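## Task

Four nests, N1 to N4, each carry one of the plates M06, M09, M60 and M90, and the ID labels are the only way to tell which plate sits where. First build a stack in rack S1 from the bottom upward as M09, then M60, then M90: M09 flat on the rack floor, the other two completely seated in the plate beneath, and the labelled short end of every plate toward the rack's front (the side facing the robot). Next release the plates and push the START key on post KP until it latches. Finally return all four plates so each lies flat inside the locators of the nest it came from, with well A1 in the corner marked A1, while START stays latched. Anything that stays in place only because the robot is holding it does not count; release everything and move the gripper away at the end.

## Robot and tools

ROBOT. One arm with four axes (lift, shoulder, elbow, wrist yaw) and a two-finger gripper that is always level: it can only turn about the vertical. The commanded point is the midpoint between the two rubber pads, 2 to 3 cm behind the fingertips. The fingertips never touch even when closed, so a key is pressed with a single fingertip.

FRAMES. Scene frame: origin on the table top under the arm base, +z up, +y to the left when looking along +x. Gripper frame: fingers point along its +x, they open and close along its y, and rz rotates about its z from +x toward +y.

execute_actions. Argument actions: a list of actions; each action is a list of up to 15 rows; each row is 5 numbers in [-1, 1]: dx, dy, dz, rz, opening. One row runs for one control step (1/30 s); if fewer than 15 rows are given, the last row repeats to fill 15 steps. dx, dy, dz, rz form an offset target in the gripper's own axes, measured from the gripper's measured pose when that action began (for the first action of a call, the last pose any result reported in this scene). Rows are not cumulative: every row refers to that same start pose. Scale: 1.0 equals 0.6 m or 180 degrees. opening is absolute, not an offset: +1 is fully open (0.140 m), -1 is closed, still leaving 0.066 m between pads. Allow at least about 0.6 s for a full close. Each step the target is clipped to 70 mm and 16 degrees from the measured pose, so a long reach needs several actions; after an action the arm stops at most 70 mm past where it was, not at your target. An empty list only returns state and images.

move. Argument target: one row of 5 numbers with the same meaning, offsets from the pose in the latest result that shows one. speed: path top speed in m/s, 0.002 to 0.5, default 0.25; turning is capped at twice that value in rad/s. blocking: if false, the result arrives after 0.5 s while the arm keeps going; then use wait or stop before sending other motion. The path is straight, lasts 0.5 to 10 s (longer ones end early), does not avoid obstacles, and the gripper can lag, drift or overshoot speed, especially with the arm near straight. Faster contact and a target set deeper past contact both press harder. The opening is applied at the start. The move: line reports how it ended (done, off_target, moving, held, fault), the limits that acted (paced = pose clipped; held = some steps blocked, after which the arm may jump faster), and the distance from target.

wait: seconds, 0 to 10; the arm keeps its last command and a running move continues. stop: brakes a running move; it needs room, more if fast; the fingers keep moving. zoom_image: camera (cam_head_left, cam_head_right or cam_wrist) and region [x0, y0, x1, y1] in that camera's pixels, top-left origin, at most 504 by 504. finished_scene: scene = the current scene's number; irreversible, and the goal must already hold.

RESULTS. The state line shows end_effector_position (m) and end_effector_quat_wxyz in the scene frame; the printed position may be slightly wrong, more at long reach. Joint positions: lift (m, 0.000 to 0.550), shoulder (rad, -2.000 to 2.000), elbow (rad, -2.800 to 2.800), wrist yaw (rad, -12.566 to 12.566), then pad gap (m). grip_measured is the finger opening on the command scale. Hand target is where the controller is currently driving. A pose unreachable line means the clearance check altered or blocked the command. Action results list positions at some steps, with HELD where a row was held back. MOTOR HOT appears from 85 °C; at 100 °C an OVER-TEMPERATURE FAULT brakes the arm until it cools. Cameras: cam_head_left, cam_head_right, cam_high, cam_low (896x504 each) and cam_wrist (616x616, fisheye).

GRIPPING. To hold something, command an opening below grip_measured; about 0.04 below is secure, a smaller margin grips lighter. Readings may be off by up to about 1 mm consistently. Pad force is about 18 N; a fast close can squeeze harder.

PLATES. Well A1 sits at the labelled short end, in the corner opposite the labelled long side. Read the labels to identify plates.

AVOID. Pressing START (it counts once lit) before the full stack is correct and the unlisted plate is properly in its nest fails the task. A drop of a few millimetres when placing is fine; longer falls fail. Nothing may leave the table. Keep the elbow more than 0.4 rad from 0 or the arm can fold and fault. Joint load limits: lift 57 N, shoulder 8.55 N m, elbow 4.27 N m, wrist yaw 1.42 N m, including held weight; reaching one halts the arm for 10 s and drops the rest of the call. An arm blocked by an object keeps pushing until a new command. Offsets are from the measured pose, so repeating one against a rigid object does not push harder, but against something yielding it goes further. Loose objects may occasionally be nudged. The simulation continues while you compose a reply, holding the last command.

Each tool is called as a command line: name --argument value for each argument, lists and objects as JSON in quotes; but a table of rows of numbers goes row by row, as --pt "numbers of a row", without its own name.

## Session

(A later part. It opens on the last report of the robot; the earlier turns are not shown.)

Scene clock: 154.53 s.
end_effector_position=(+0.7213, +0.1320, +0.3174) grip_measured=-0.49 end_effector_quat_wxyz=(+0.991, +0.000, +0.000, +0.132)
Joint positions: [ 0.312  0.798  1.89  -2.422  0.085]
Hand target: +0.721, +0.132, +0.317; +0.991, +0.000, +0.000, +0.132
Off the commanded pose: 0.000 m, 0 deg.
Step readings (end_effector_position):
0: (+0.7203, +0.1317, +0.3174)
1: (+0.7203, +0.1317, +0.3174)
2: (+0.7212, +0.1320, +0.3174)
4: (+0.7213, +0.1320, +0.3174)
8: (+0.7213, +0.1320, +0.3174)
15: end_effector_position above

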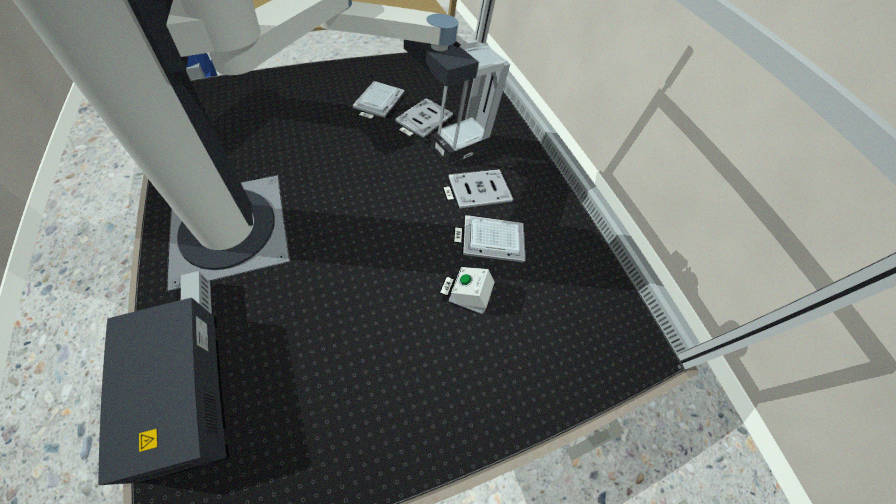

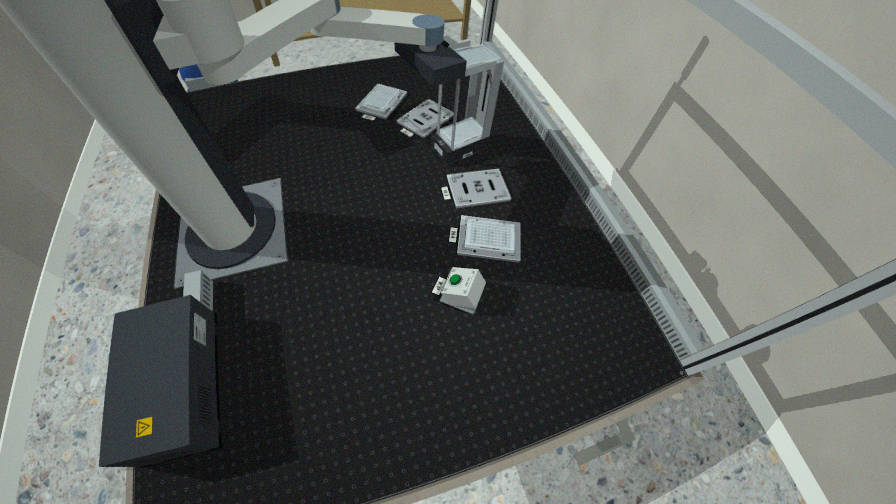

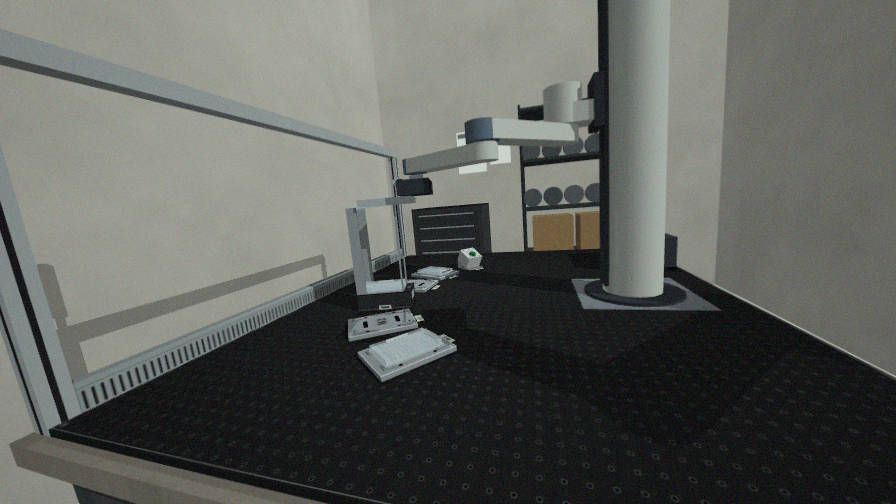

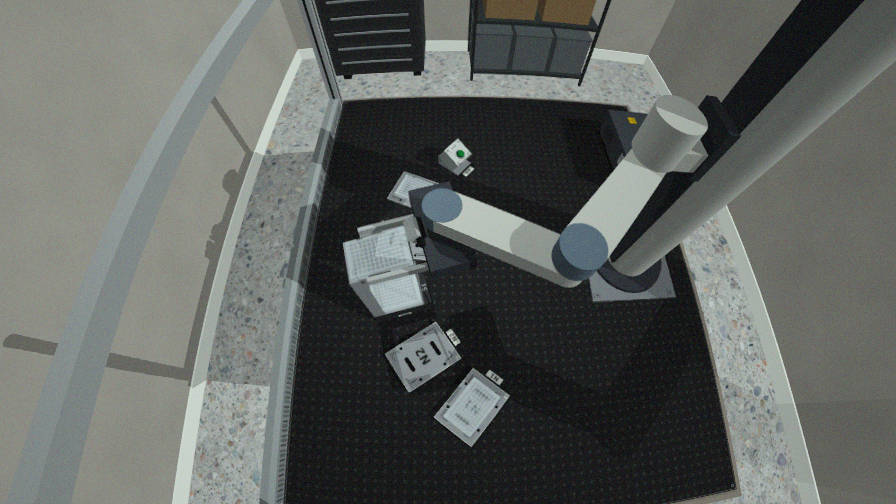

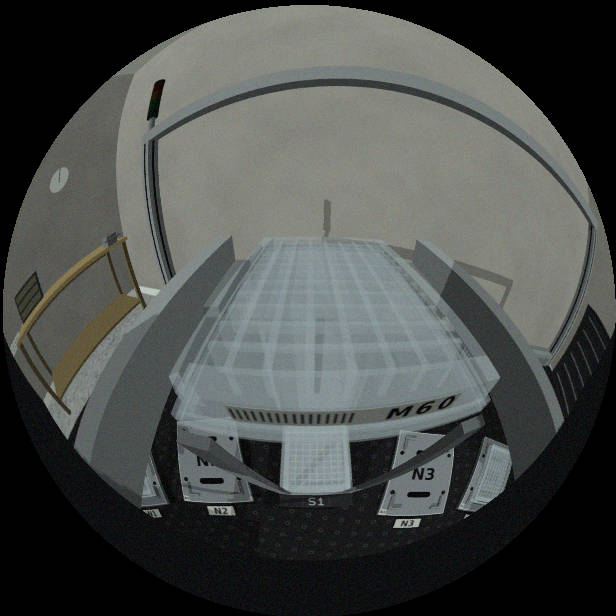

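move --target '[0, 0, -0.006, 0, -0.525]' --speed 0.008

zoom_image --camera "cam_wrist" --region '[140, 210, 520, 500]'

Scene clock: 162.57 s.
end_effector_position=(+0.7211, +0.1317, +0.0859) grip_measured=-0.49 end_effector_quat_wxyz=(+0.991, +0.000, +0.000, +0.133)
Joint positions: [ 0.081  0.798  1.889 -2.42   0.085]
Hand target: +0.721, +0.132, +0.086; +0.991, +0.000, +0.000, +0.133
Off the commanded pose: 0.000 m, 0 deg.
move: done

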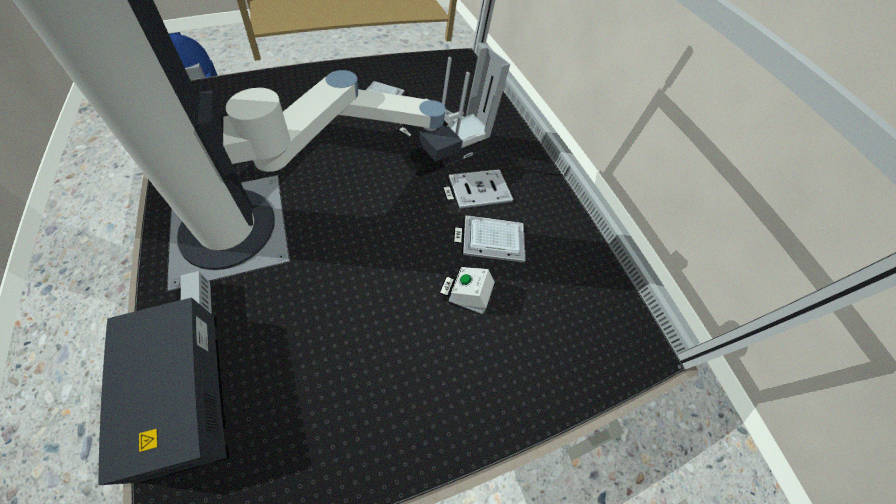

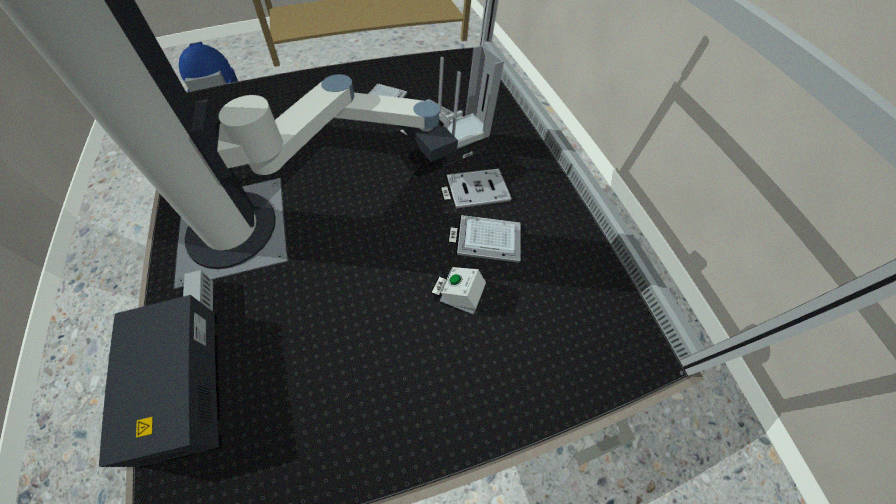

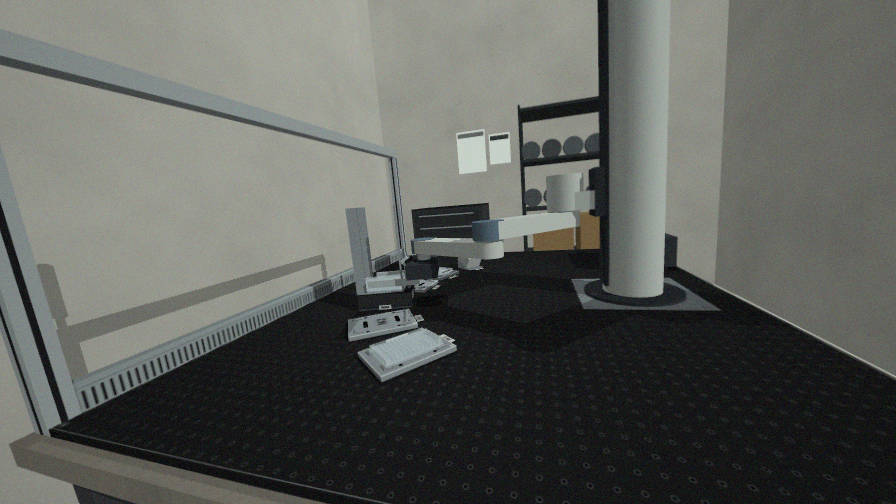

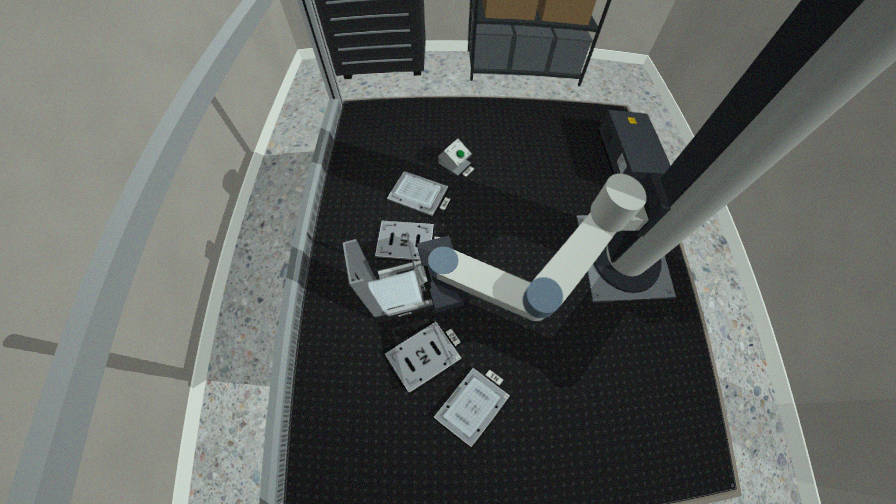

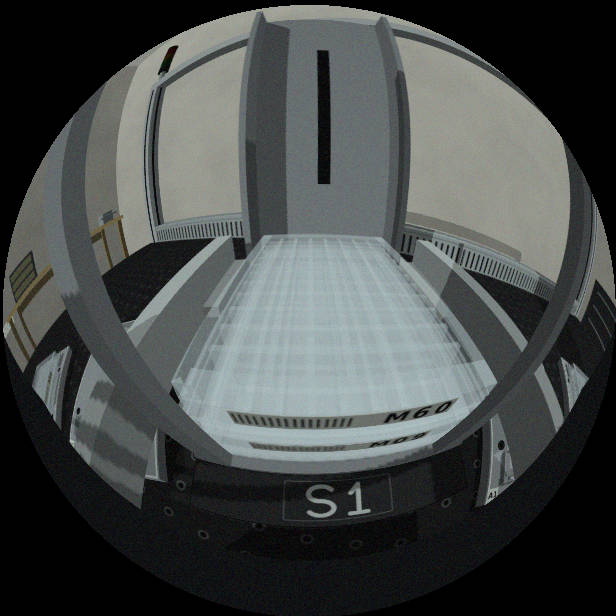

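Region (140, 210, 520, 500) of cam_wrist's 616x616 image, scaled by 1.326, with more detail than that image has; it fills the top 385 rows of this view, and the rest is white.

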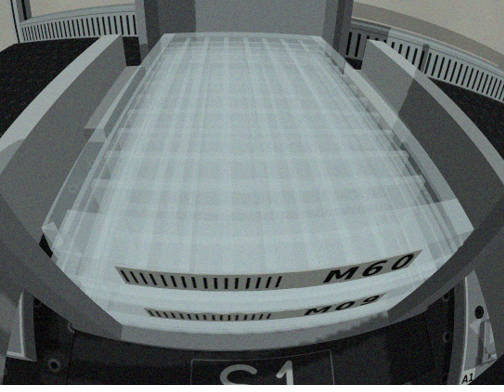

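zoom_image --camera "cam_low" --region '[340, 240, 460, 320]'

Region (340, 240, 460, 320) of cam_low's 896x504 image, scaled by 4.200, with more detail than that image has.

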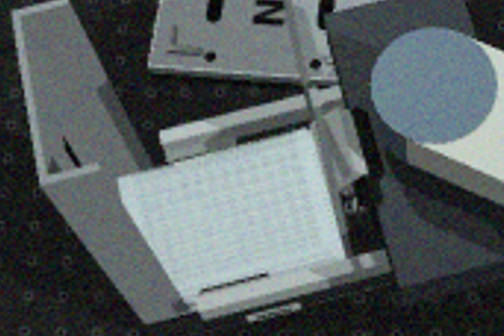

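zoom_image --camera "cam_high" --region '[340, 250, 460, 320]'

Region (340, 250, 460, 320) of cam_high's 896x504 image, scaled by 4.200, with more detail than that image has; it fills the top 294 rows of this view, and the rest is white.

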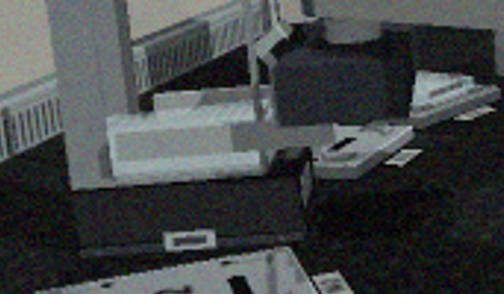

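move --target '[0, 0, -0.002, 0, -0.525]' --speed 0.004

zoom_image --camera "cam_wrist" --region '[140, 210, 520, 500]'

Scene clock: 164.83 s.
end_effector_position=(+0.7211, +0.1317, +0.0849) grip_measured=-0.49 end_effector_quat_wxyz=(+0.991, +0.000, +0.000, +0.133)
Joint positions: [ 0.08   0.798  1.888 -2.42   0.085]
Hand target: +0.721, +0.132, +0.085; +0.991, +0.000, +0.000, +0.133
Off the commanded pose: 0.000 m, 0 deg.
move: done

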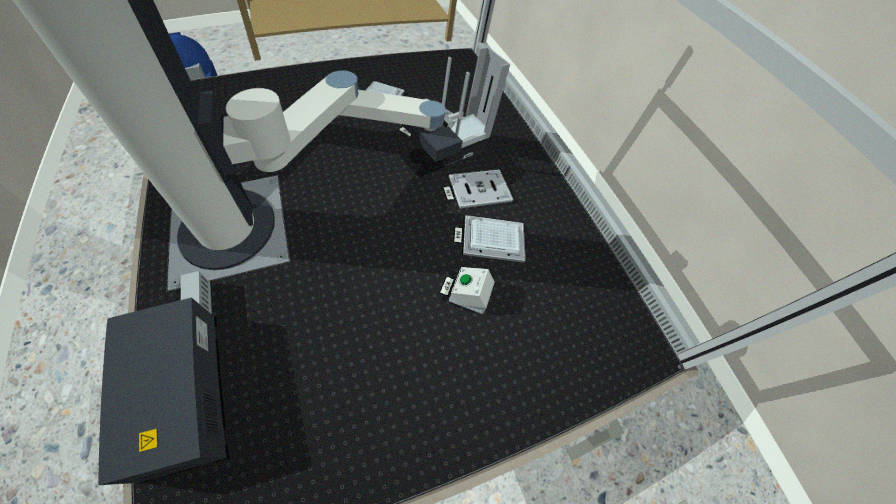

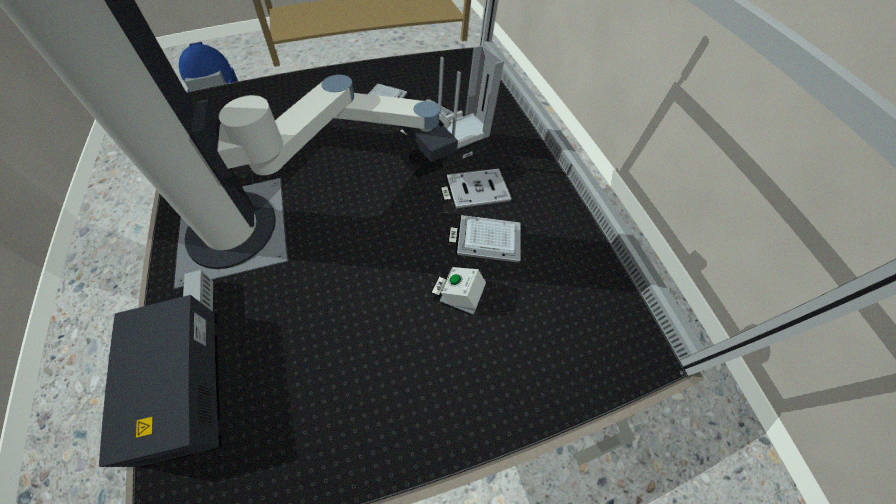

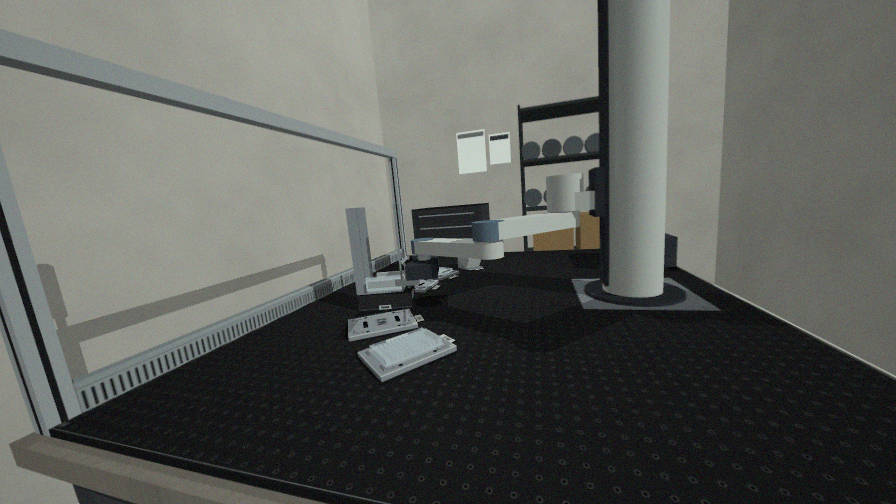

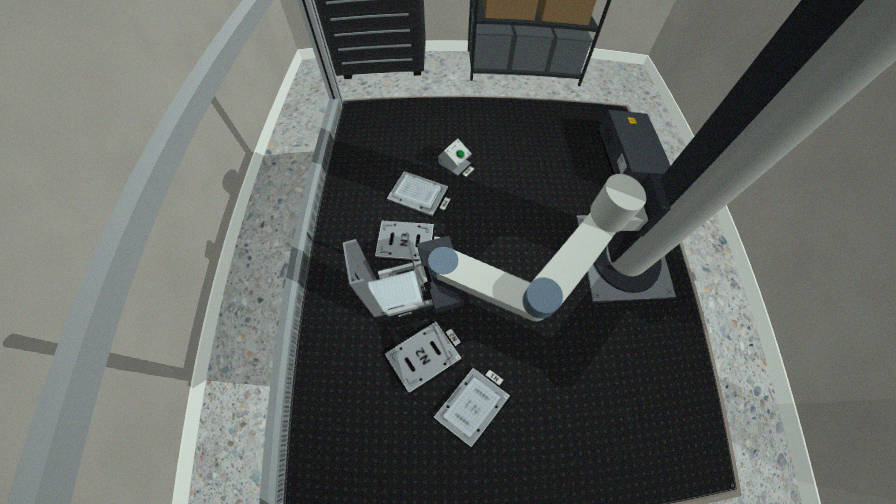

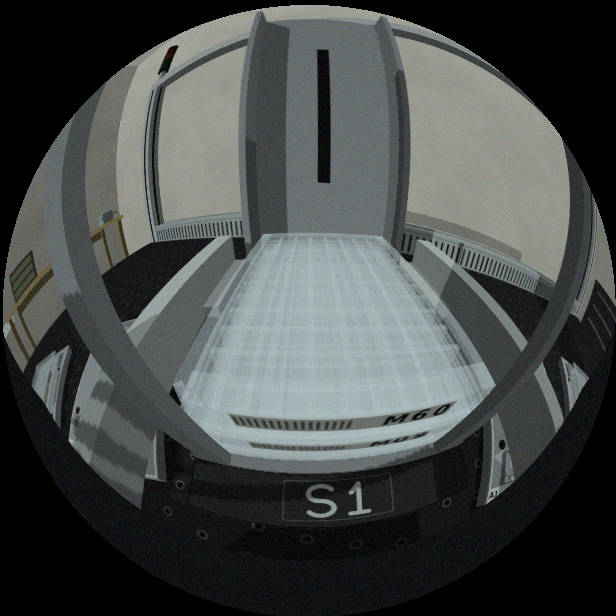

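Region (140, 210, 520, 500) of cam_wrist's 616x616 image, scaled by 1.326, with more detail than that image has; it fills the top 385 rows of this view, and the rest is white.

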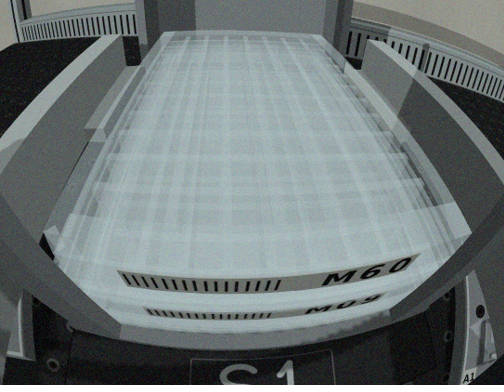

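execute_actions --actions '[[[0,0,0.003,0,-0.525]],[[0.002,0,0,0,-0.525]]]'

zoom_image --camera "cam_wrist" --region '[140, 210, 520, 500]'

Scene clock: 166.73 s.
end_effector_position=(+0.7217, +0.1316, +0.0867) grip_measured=-0.49 end_effector_quat_wxyz=(+0.991, +0.000, +0.000, +0.133)
Joint positions: [ 0.082  0.795  1.892 -2.42   0.085]
Hand target: +0.722, +0.132, +0.087; +0.991, +0.000, +0.000, +0.133
Off the commanded pose: 0.001 m, 0 deg.
Step readings (end_effector_position; steps 1 to 15: 1st action; 16 to 30: 2nd action):
0: (+0.7211, +0.1317, +0.0849)
1: (+0.7211, +0.1317, +0.0849)
2: (+0.7211, +0.1317, +0.0858)
4: (+0.7211, +0.1317, +0.0868)
8: (+0.7211, +0.1317, +0.0867)
15: (+0.7211, +0.1317, +0.0867)
16: (+0.7211, +0.1317, +0.0867)
17: (+0.7218, +0.1317, +0.0867)
19: (+0.7217, +0.1316, +0.0867)
23: (+0.7217, +0.1316, +0.0867)
30: end_effector_position above

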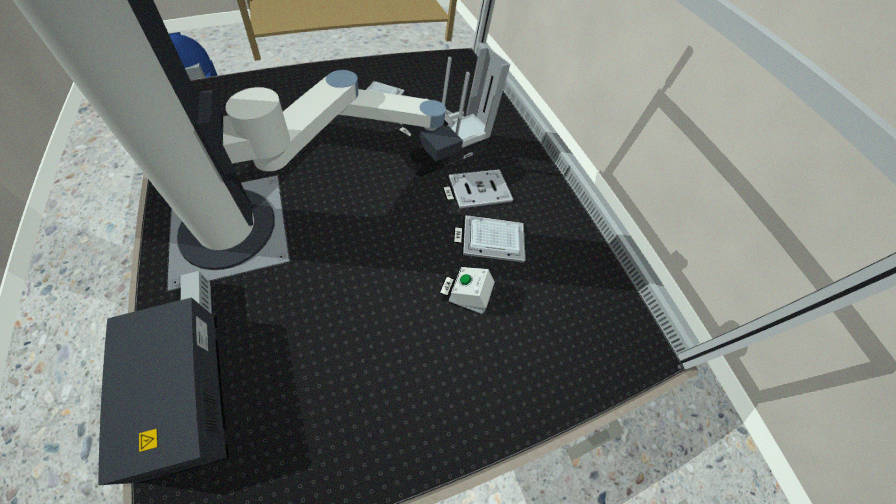

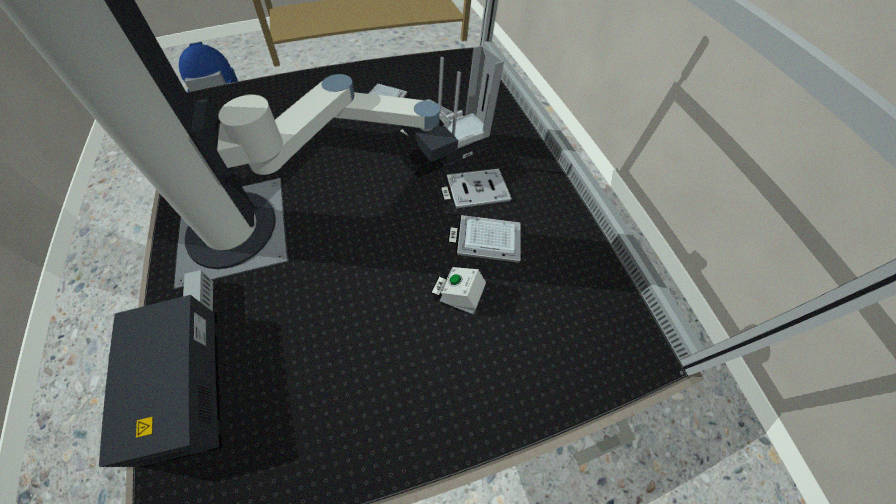

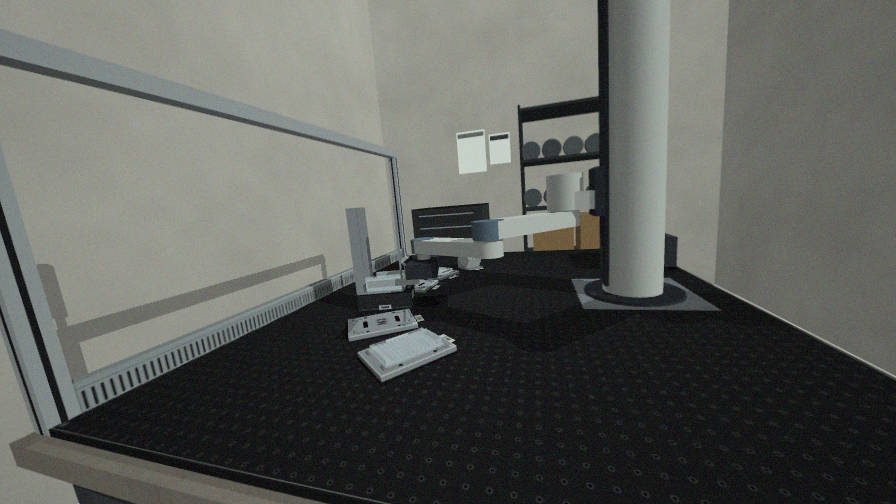

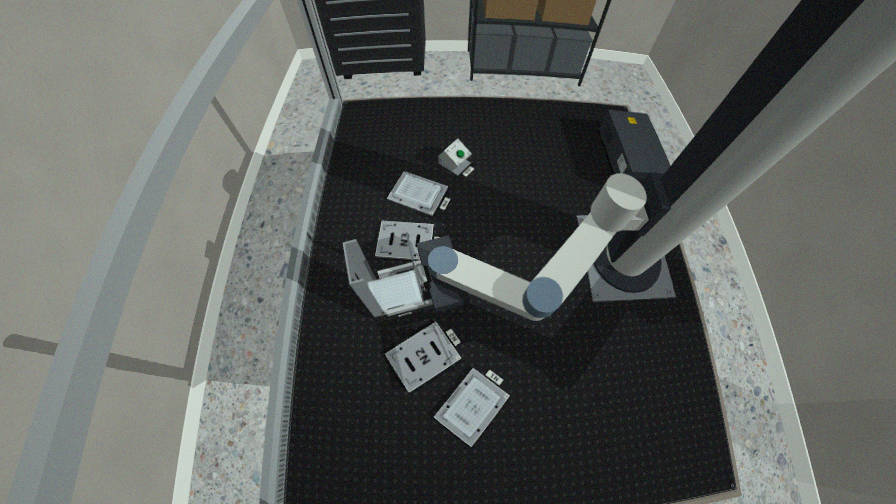

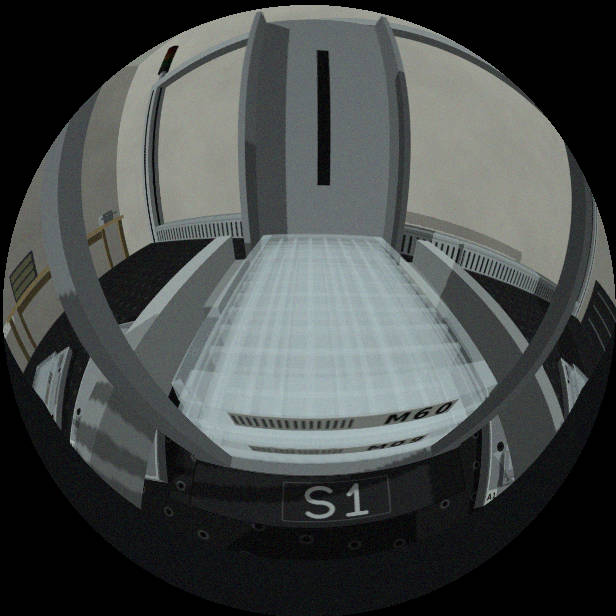

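Region (140, 210, 520, 500) of cam_wrist's 616x616 image, scaled by 1.326, with more detail than that image has; it fills the top 385 rows of this view, and the rest is white.

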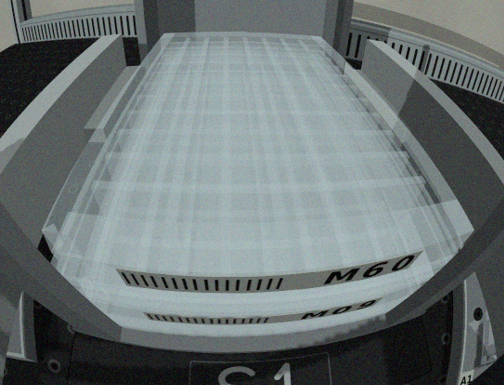

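execute_actions --actions '[[[-0.0005,0,-0.001,0,-0.525],[-0.0005,0,-0.0015,0,-0.525],[-0.0005,0,-0.002,0,-0.525],[-0.0005,0,-0.0025,0,-0.525],[-0.0005,0,-0.003,0,-0.525]]]'

zoom_image --camera "cam_wrist" --region '[140, 210, 520, 500]'

Scene clock: 169.63 s.
end_effector_position=(+0.7213, +0.1316, +0.0851) grip_measured=-0.49 end_effector_quat_wxyz=(+0.991, +0.000, +0.000, +0.134)
Joint positions: [ 0.08   0.796  1.889 -2.418  0.085]
Hand target: +0.721, +0.132, +0.085; +0.991, +0.000, +0.000, +0.133
Off the commanded pose: 0.000 m, 0 deg.
Step readings (end_effector_position):
0: (+0.7217, +0.1316, +0.0867)
1: (+0.7217, +0.1316, +0.0867)
2: (+0.7212, +0.1315, +0.0863)
4: (+0.7213, +0.1316, +0.0856)
8: (+0.7213, +0.1316, +0.0851)
15: end_effector_position above

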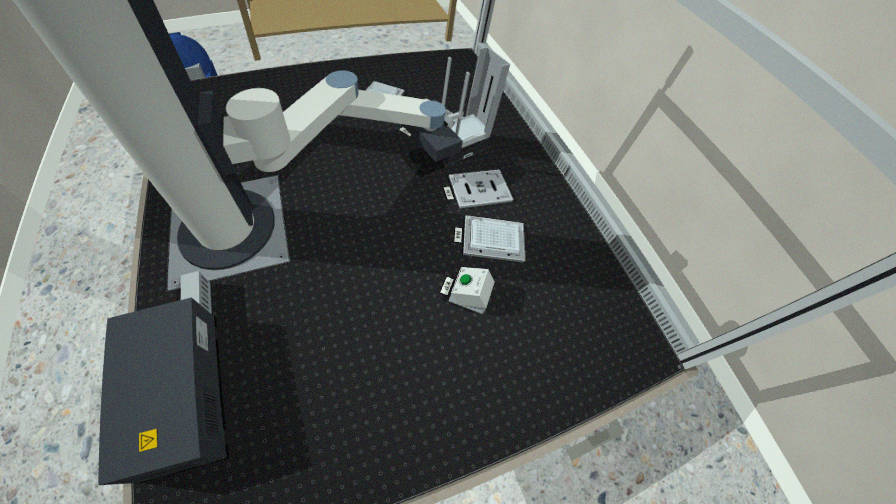

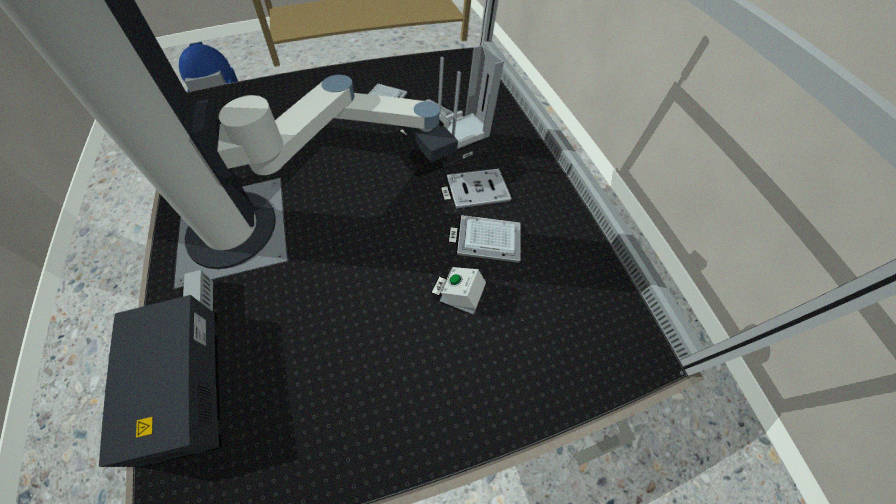

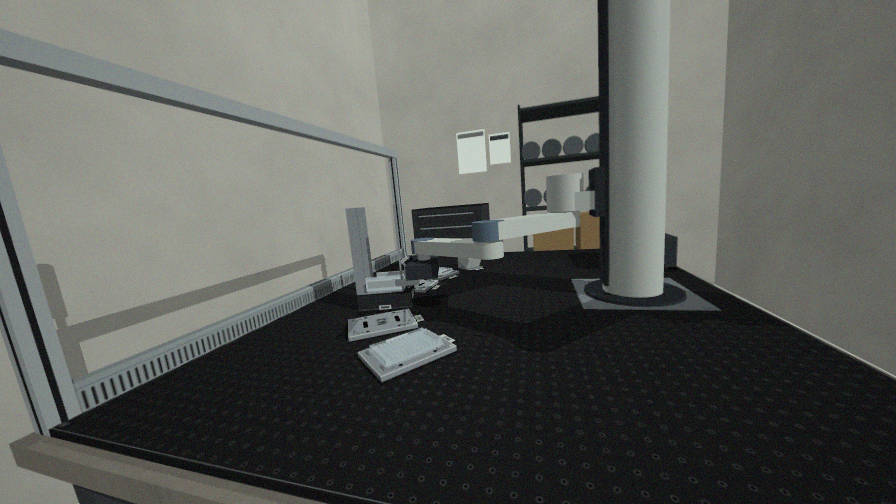

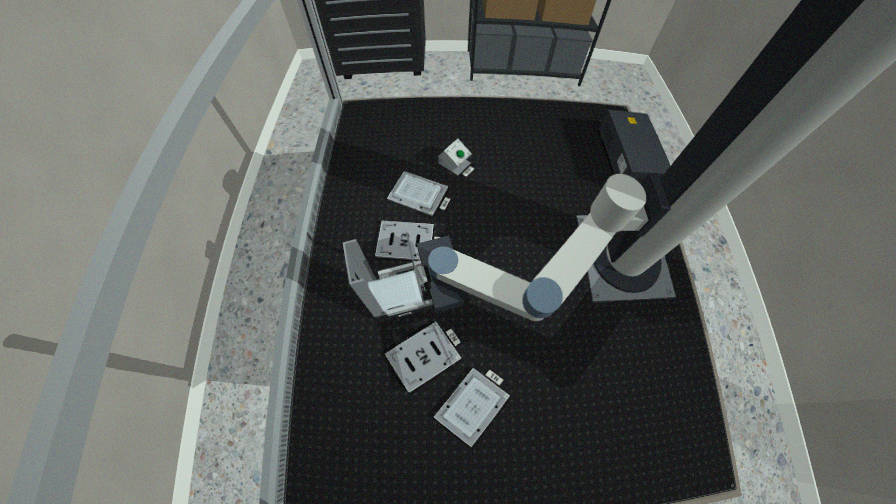

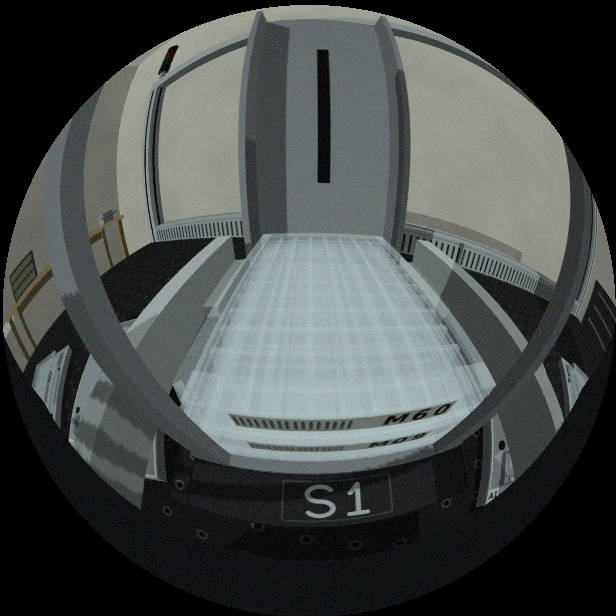

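Region (140, 210, 520, 500) of cam_wrist's 616x616 image, scaled by 1.326, with more detail than that image has; it fills the top 385 rows of this view, and the rest is white.

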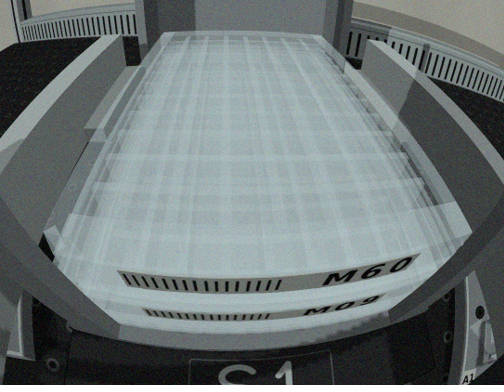

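execute_actions --actions '[[[0,0,-0.0005,0,-0.525],[0,0,-0.0005,0,-0.525],[0,0,-0.001,0,-0.525],[0,0,-0.001,0,-0.525],[0,0,-0.0015,0,-0.525],[0,0,-0.0015,0,-0.525],[0,0,-0.002,0,-0.525]]]'

zoom_image --camera "cam_wrist" --region '[140, 210, 520, 500]'

Scene clock: 170.57 s.
end_effector_position=(+0.7212, +0.1315, +0.0841) grip_measured=-0.49 end_effector_quat_wxyz=(+0.991, +0.000, +0.000, +0.134)
Joint positions: [ 0.079  0.797  1.889 -2.418  0.085]
Hand target: +0.721, +0.132, +0.084; +0.991, +0.000, +0.000, +0.134
Off the commanded pose: 0.000 m, 0 deg.
Step readings (end_effector_position):
0: (+0.7213, +0.1316, +0.0851)
1: (+0.7213, +0.1316, +0.0851)
2: (+0.7213, +0.1316, +0.0850)
4: (+0.7213, +0.1316, +0.0847)
8: (+0.7213, +0.1315, +0.0842)
15: end_effector_position above

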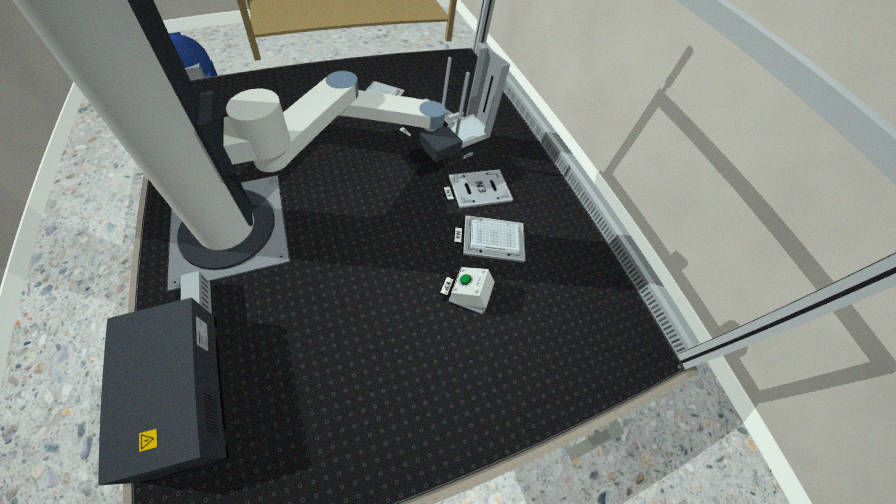

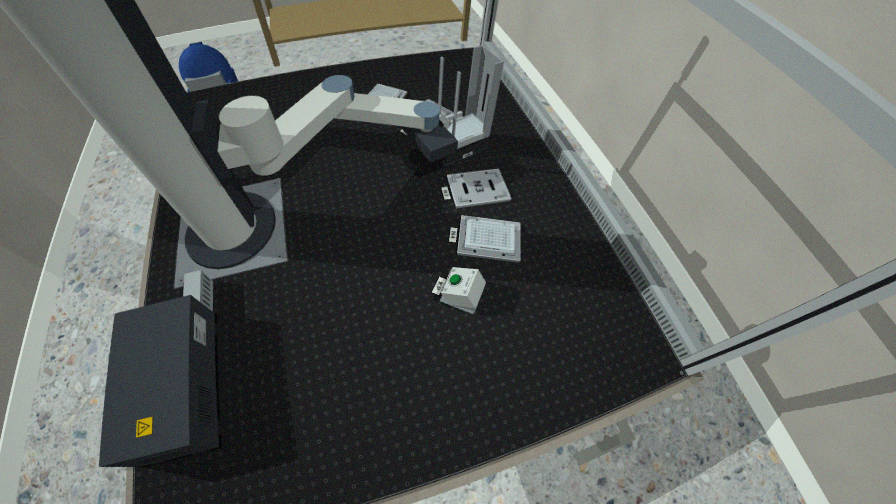

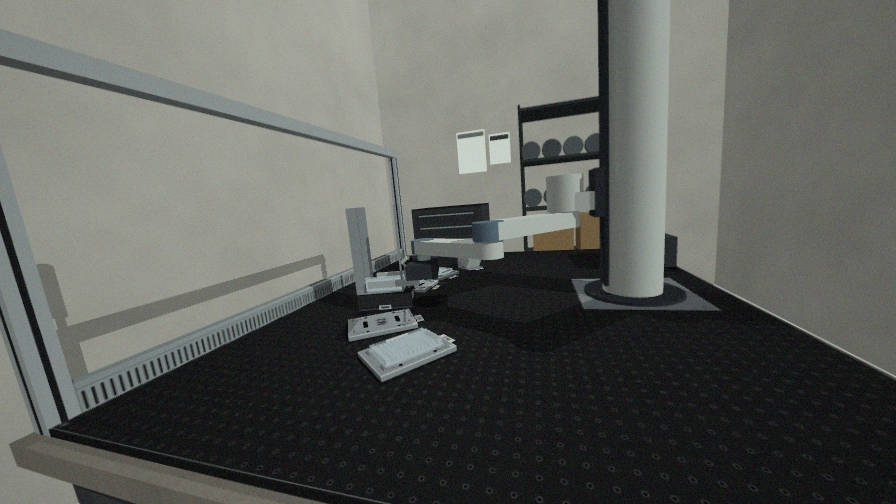

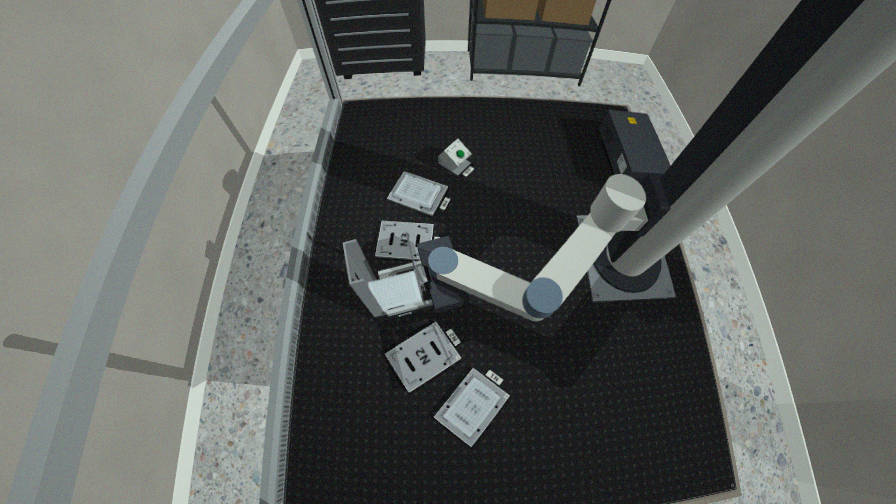

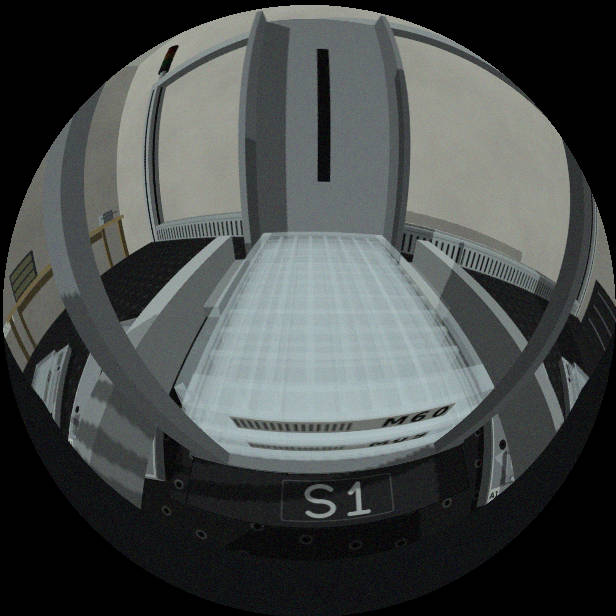

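Region (140, 210, 520, 500) of cam_wrist's 616x616 image, scaled by 1.326, with more detail than that image has; it fills the top 385 rows of this view, and the rest is white.

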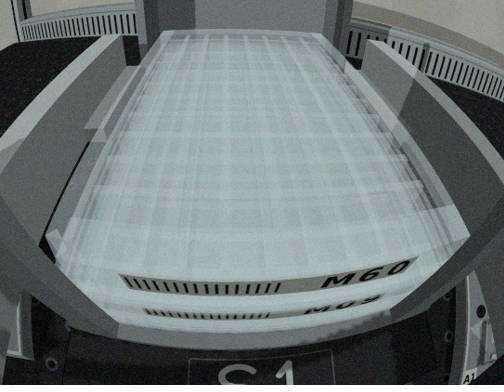

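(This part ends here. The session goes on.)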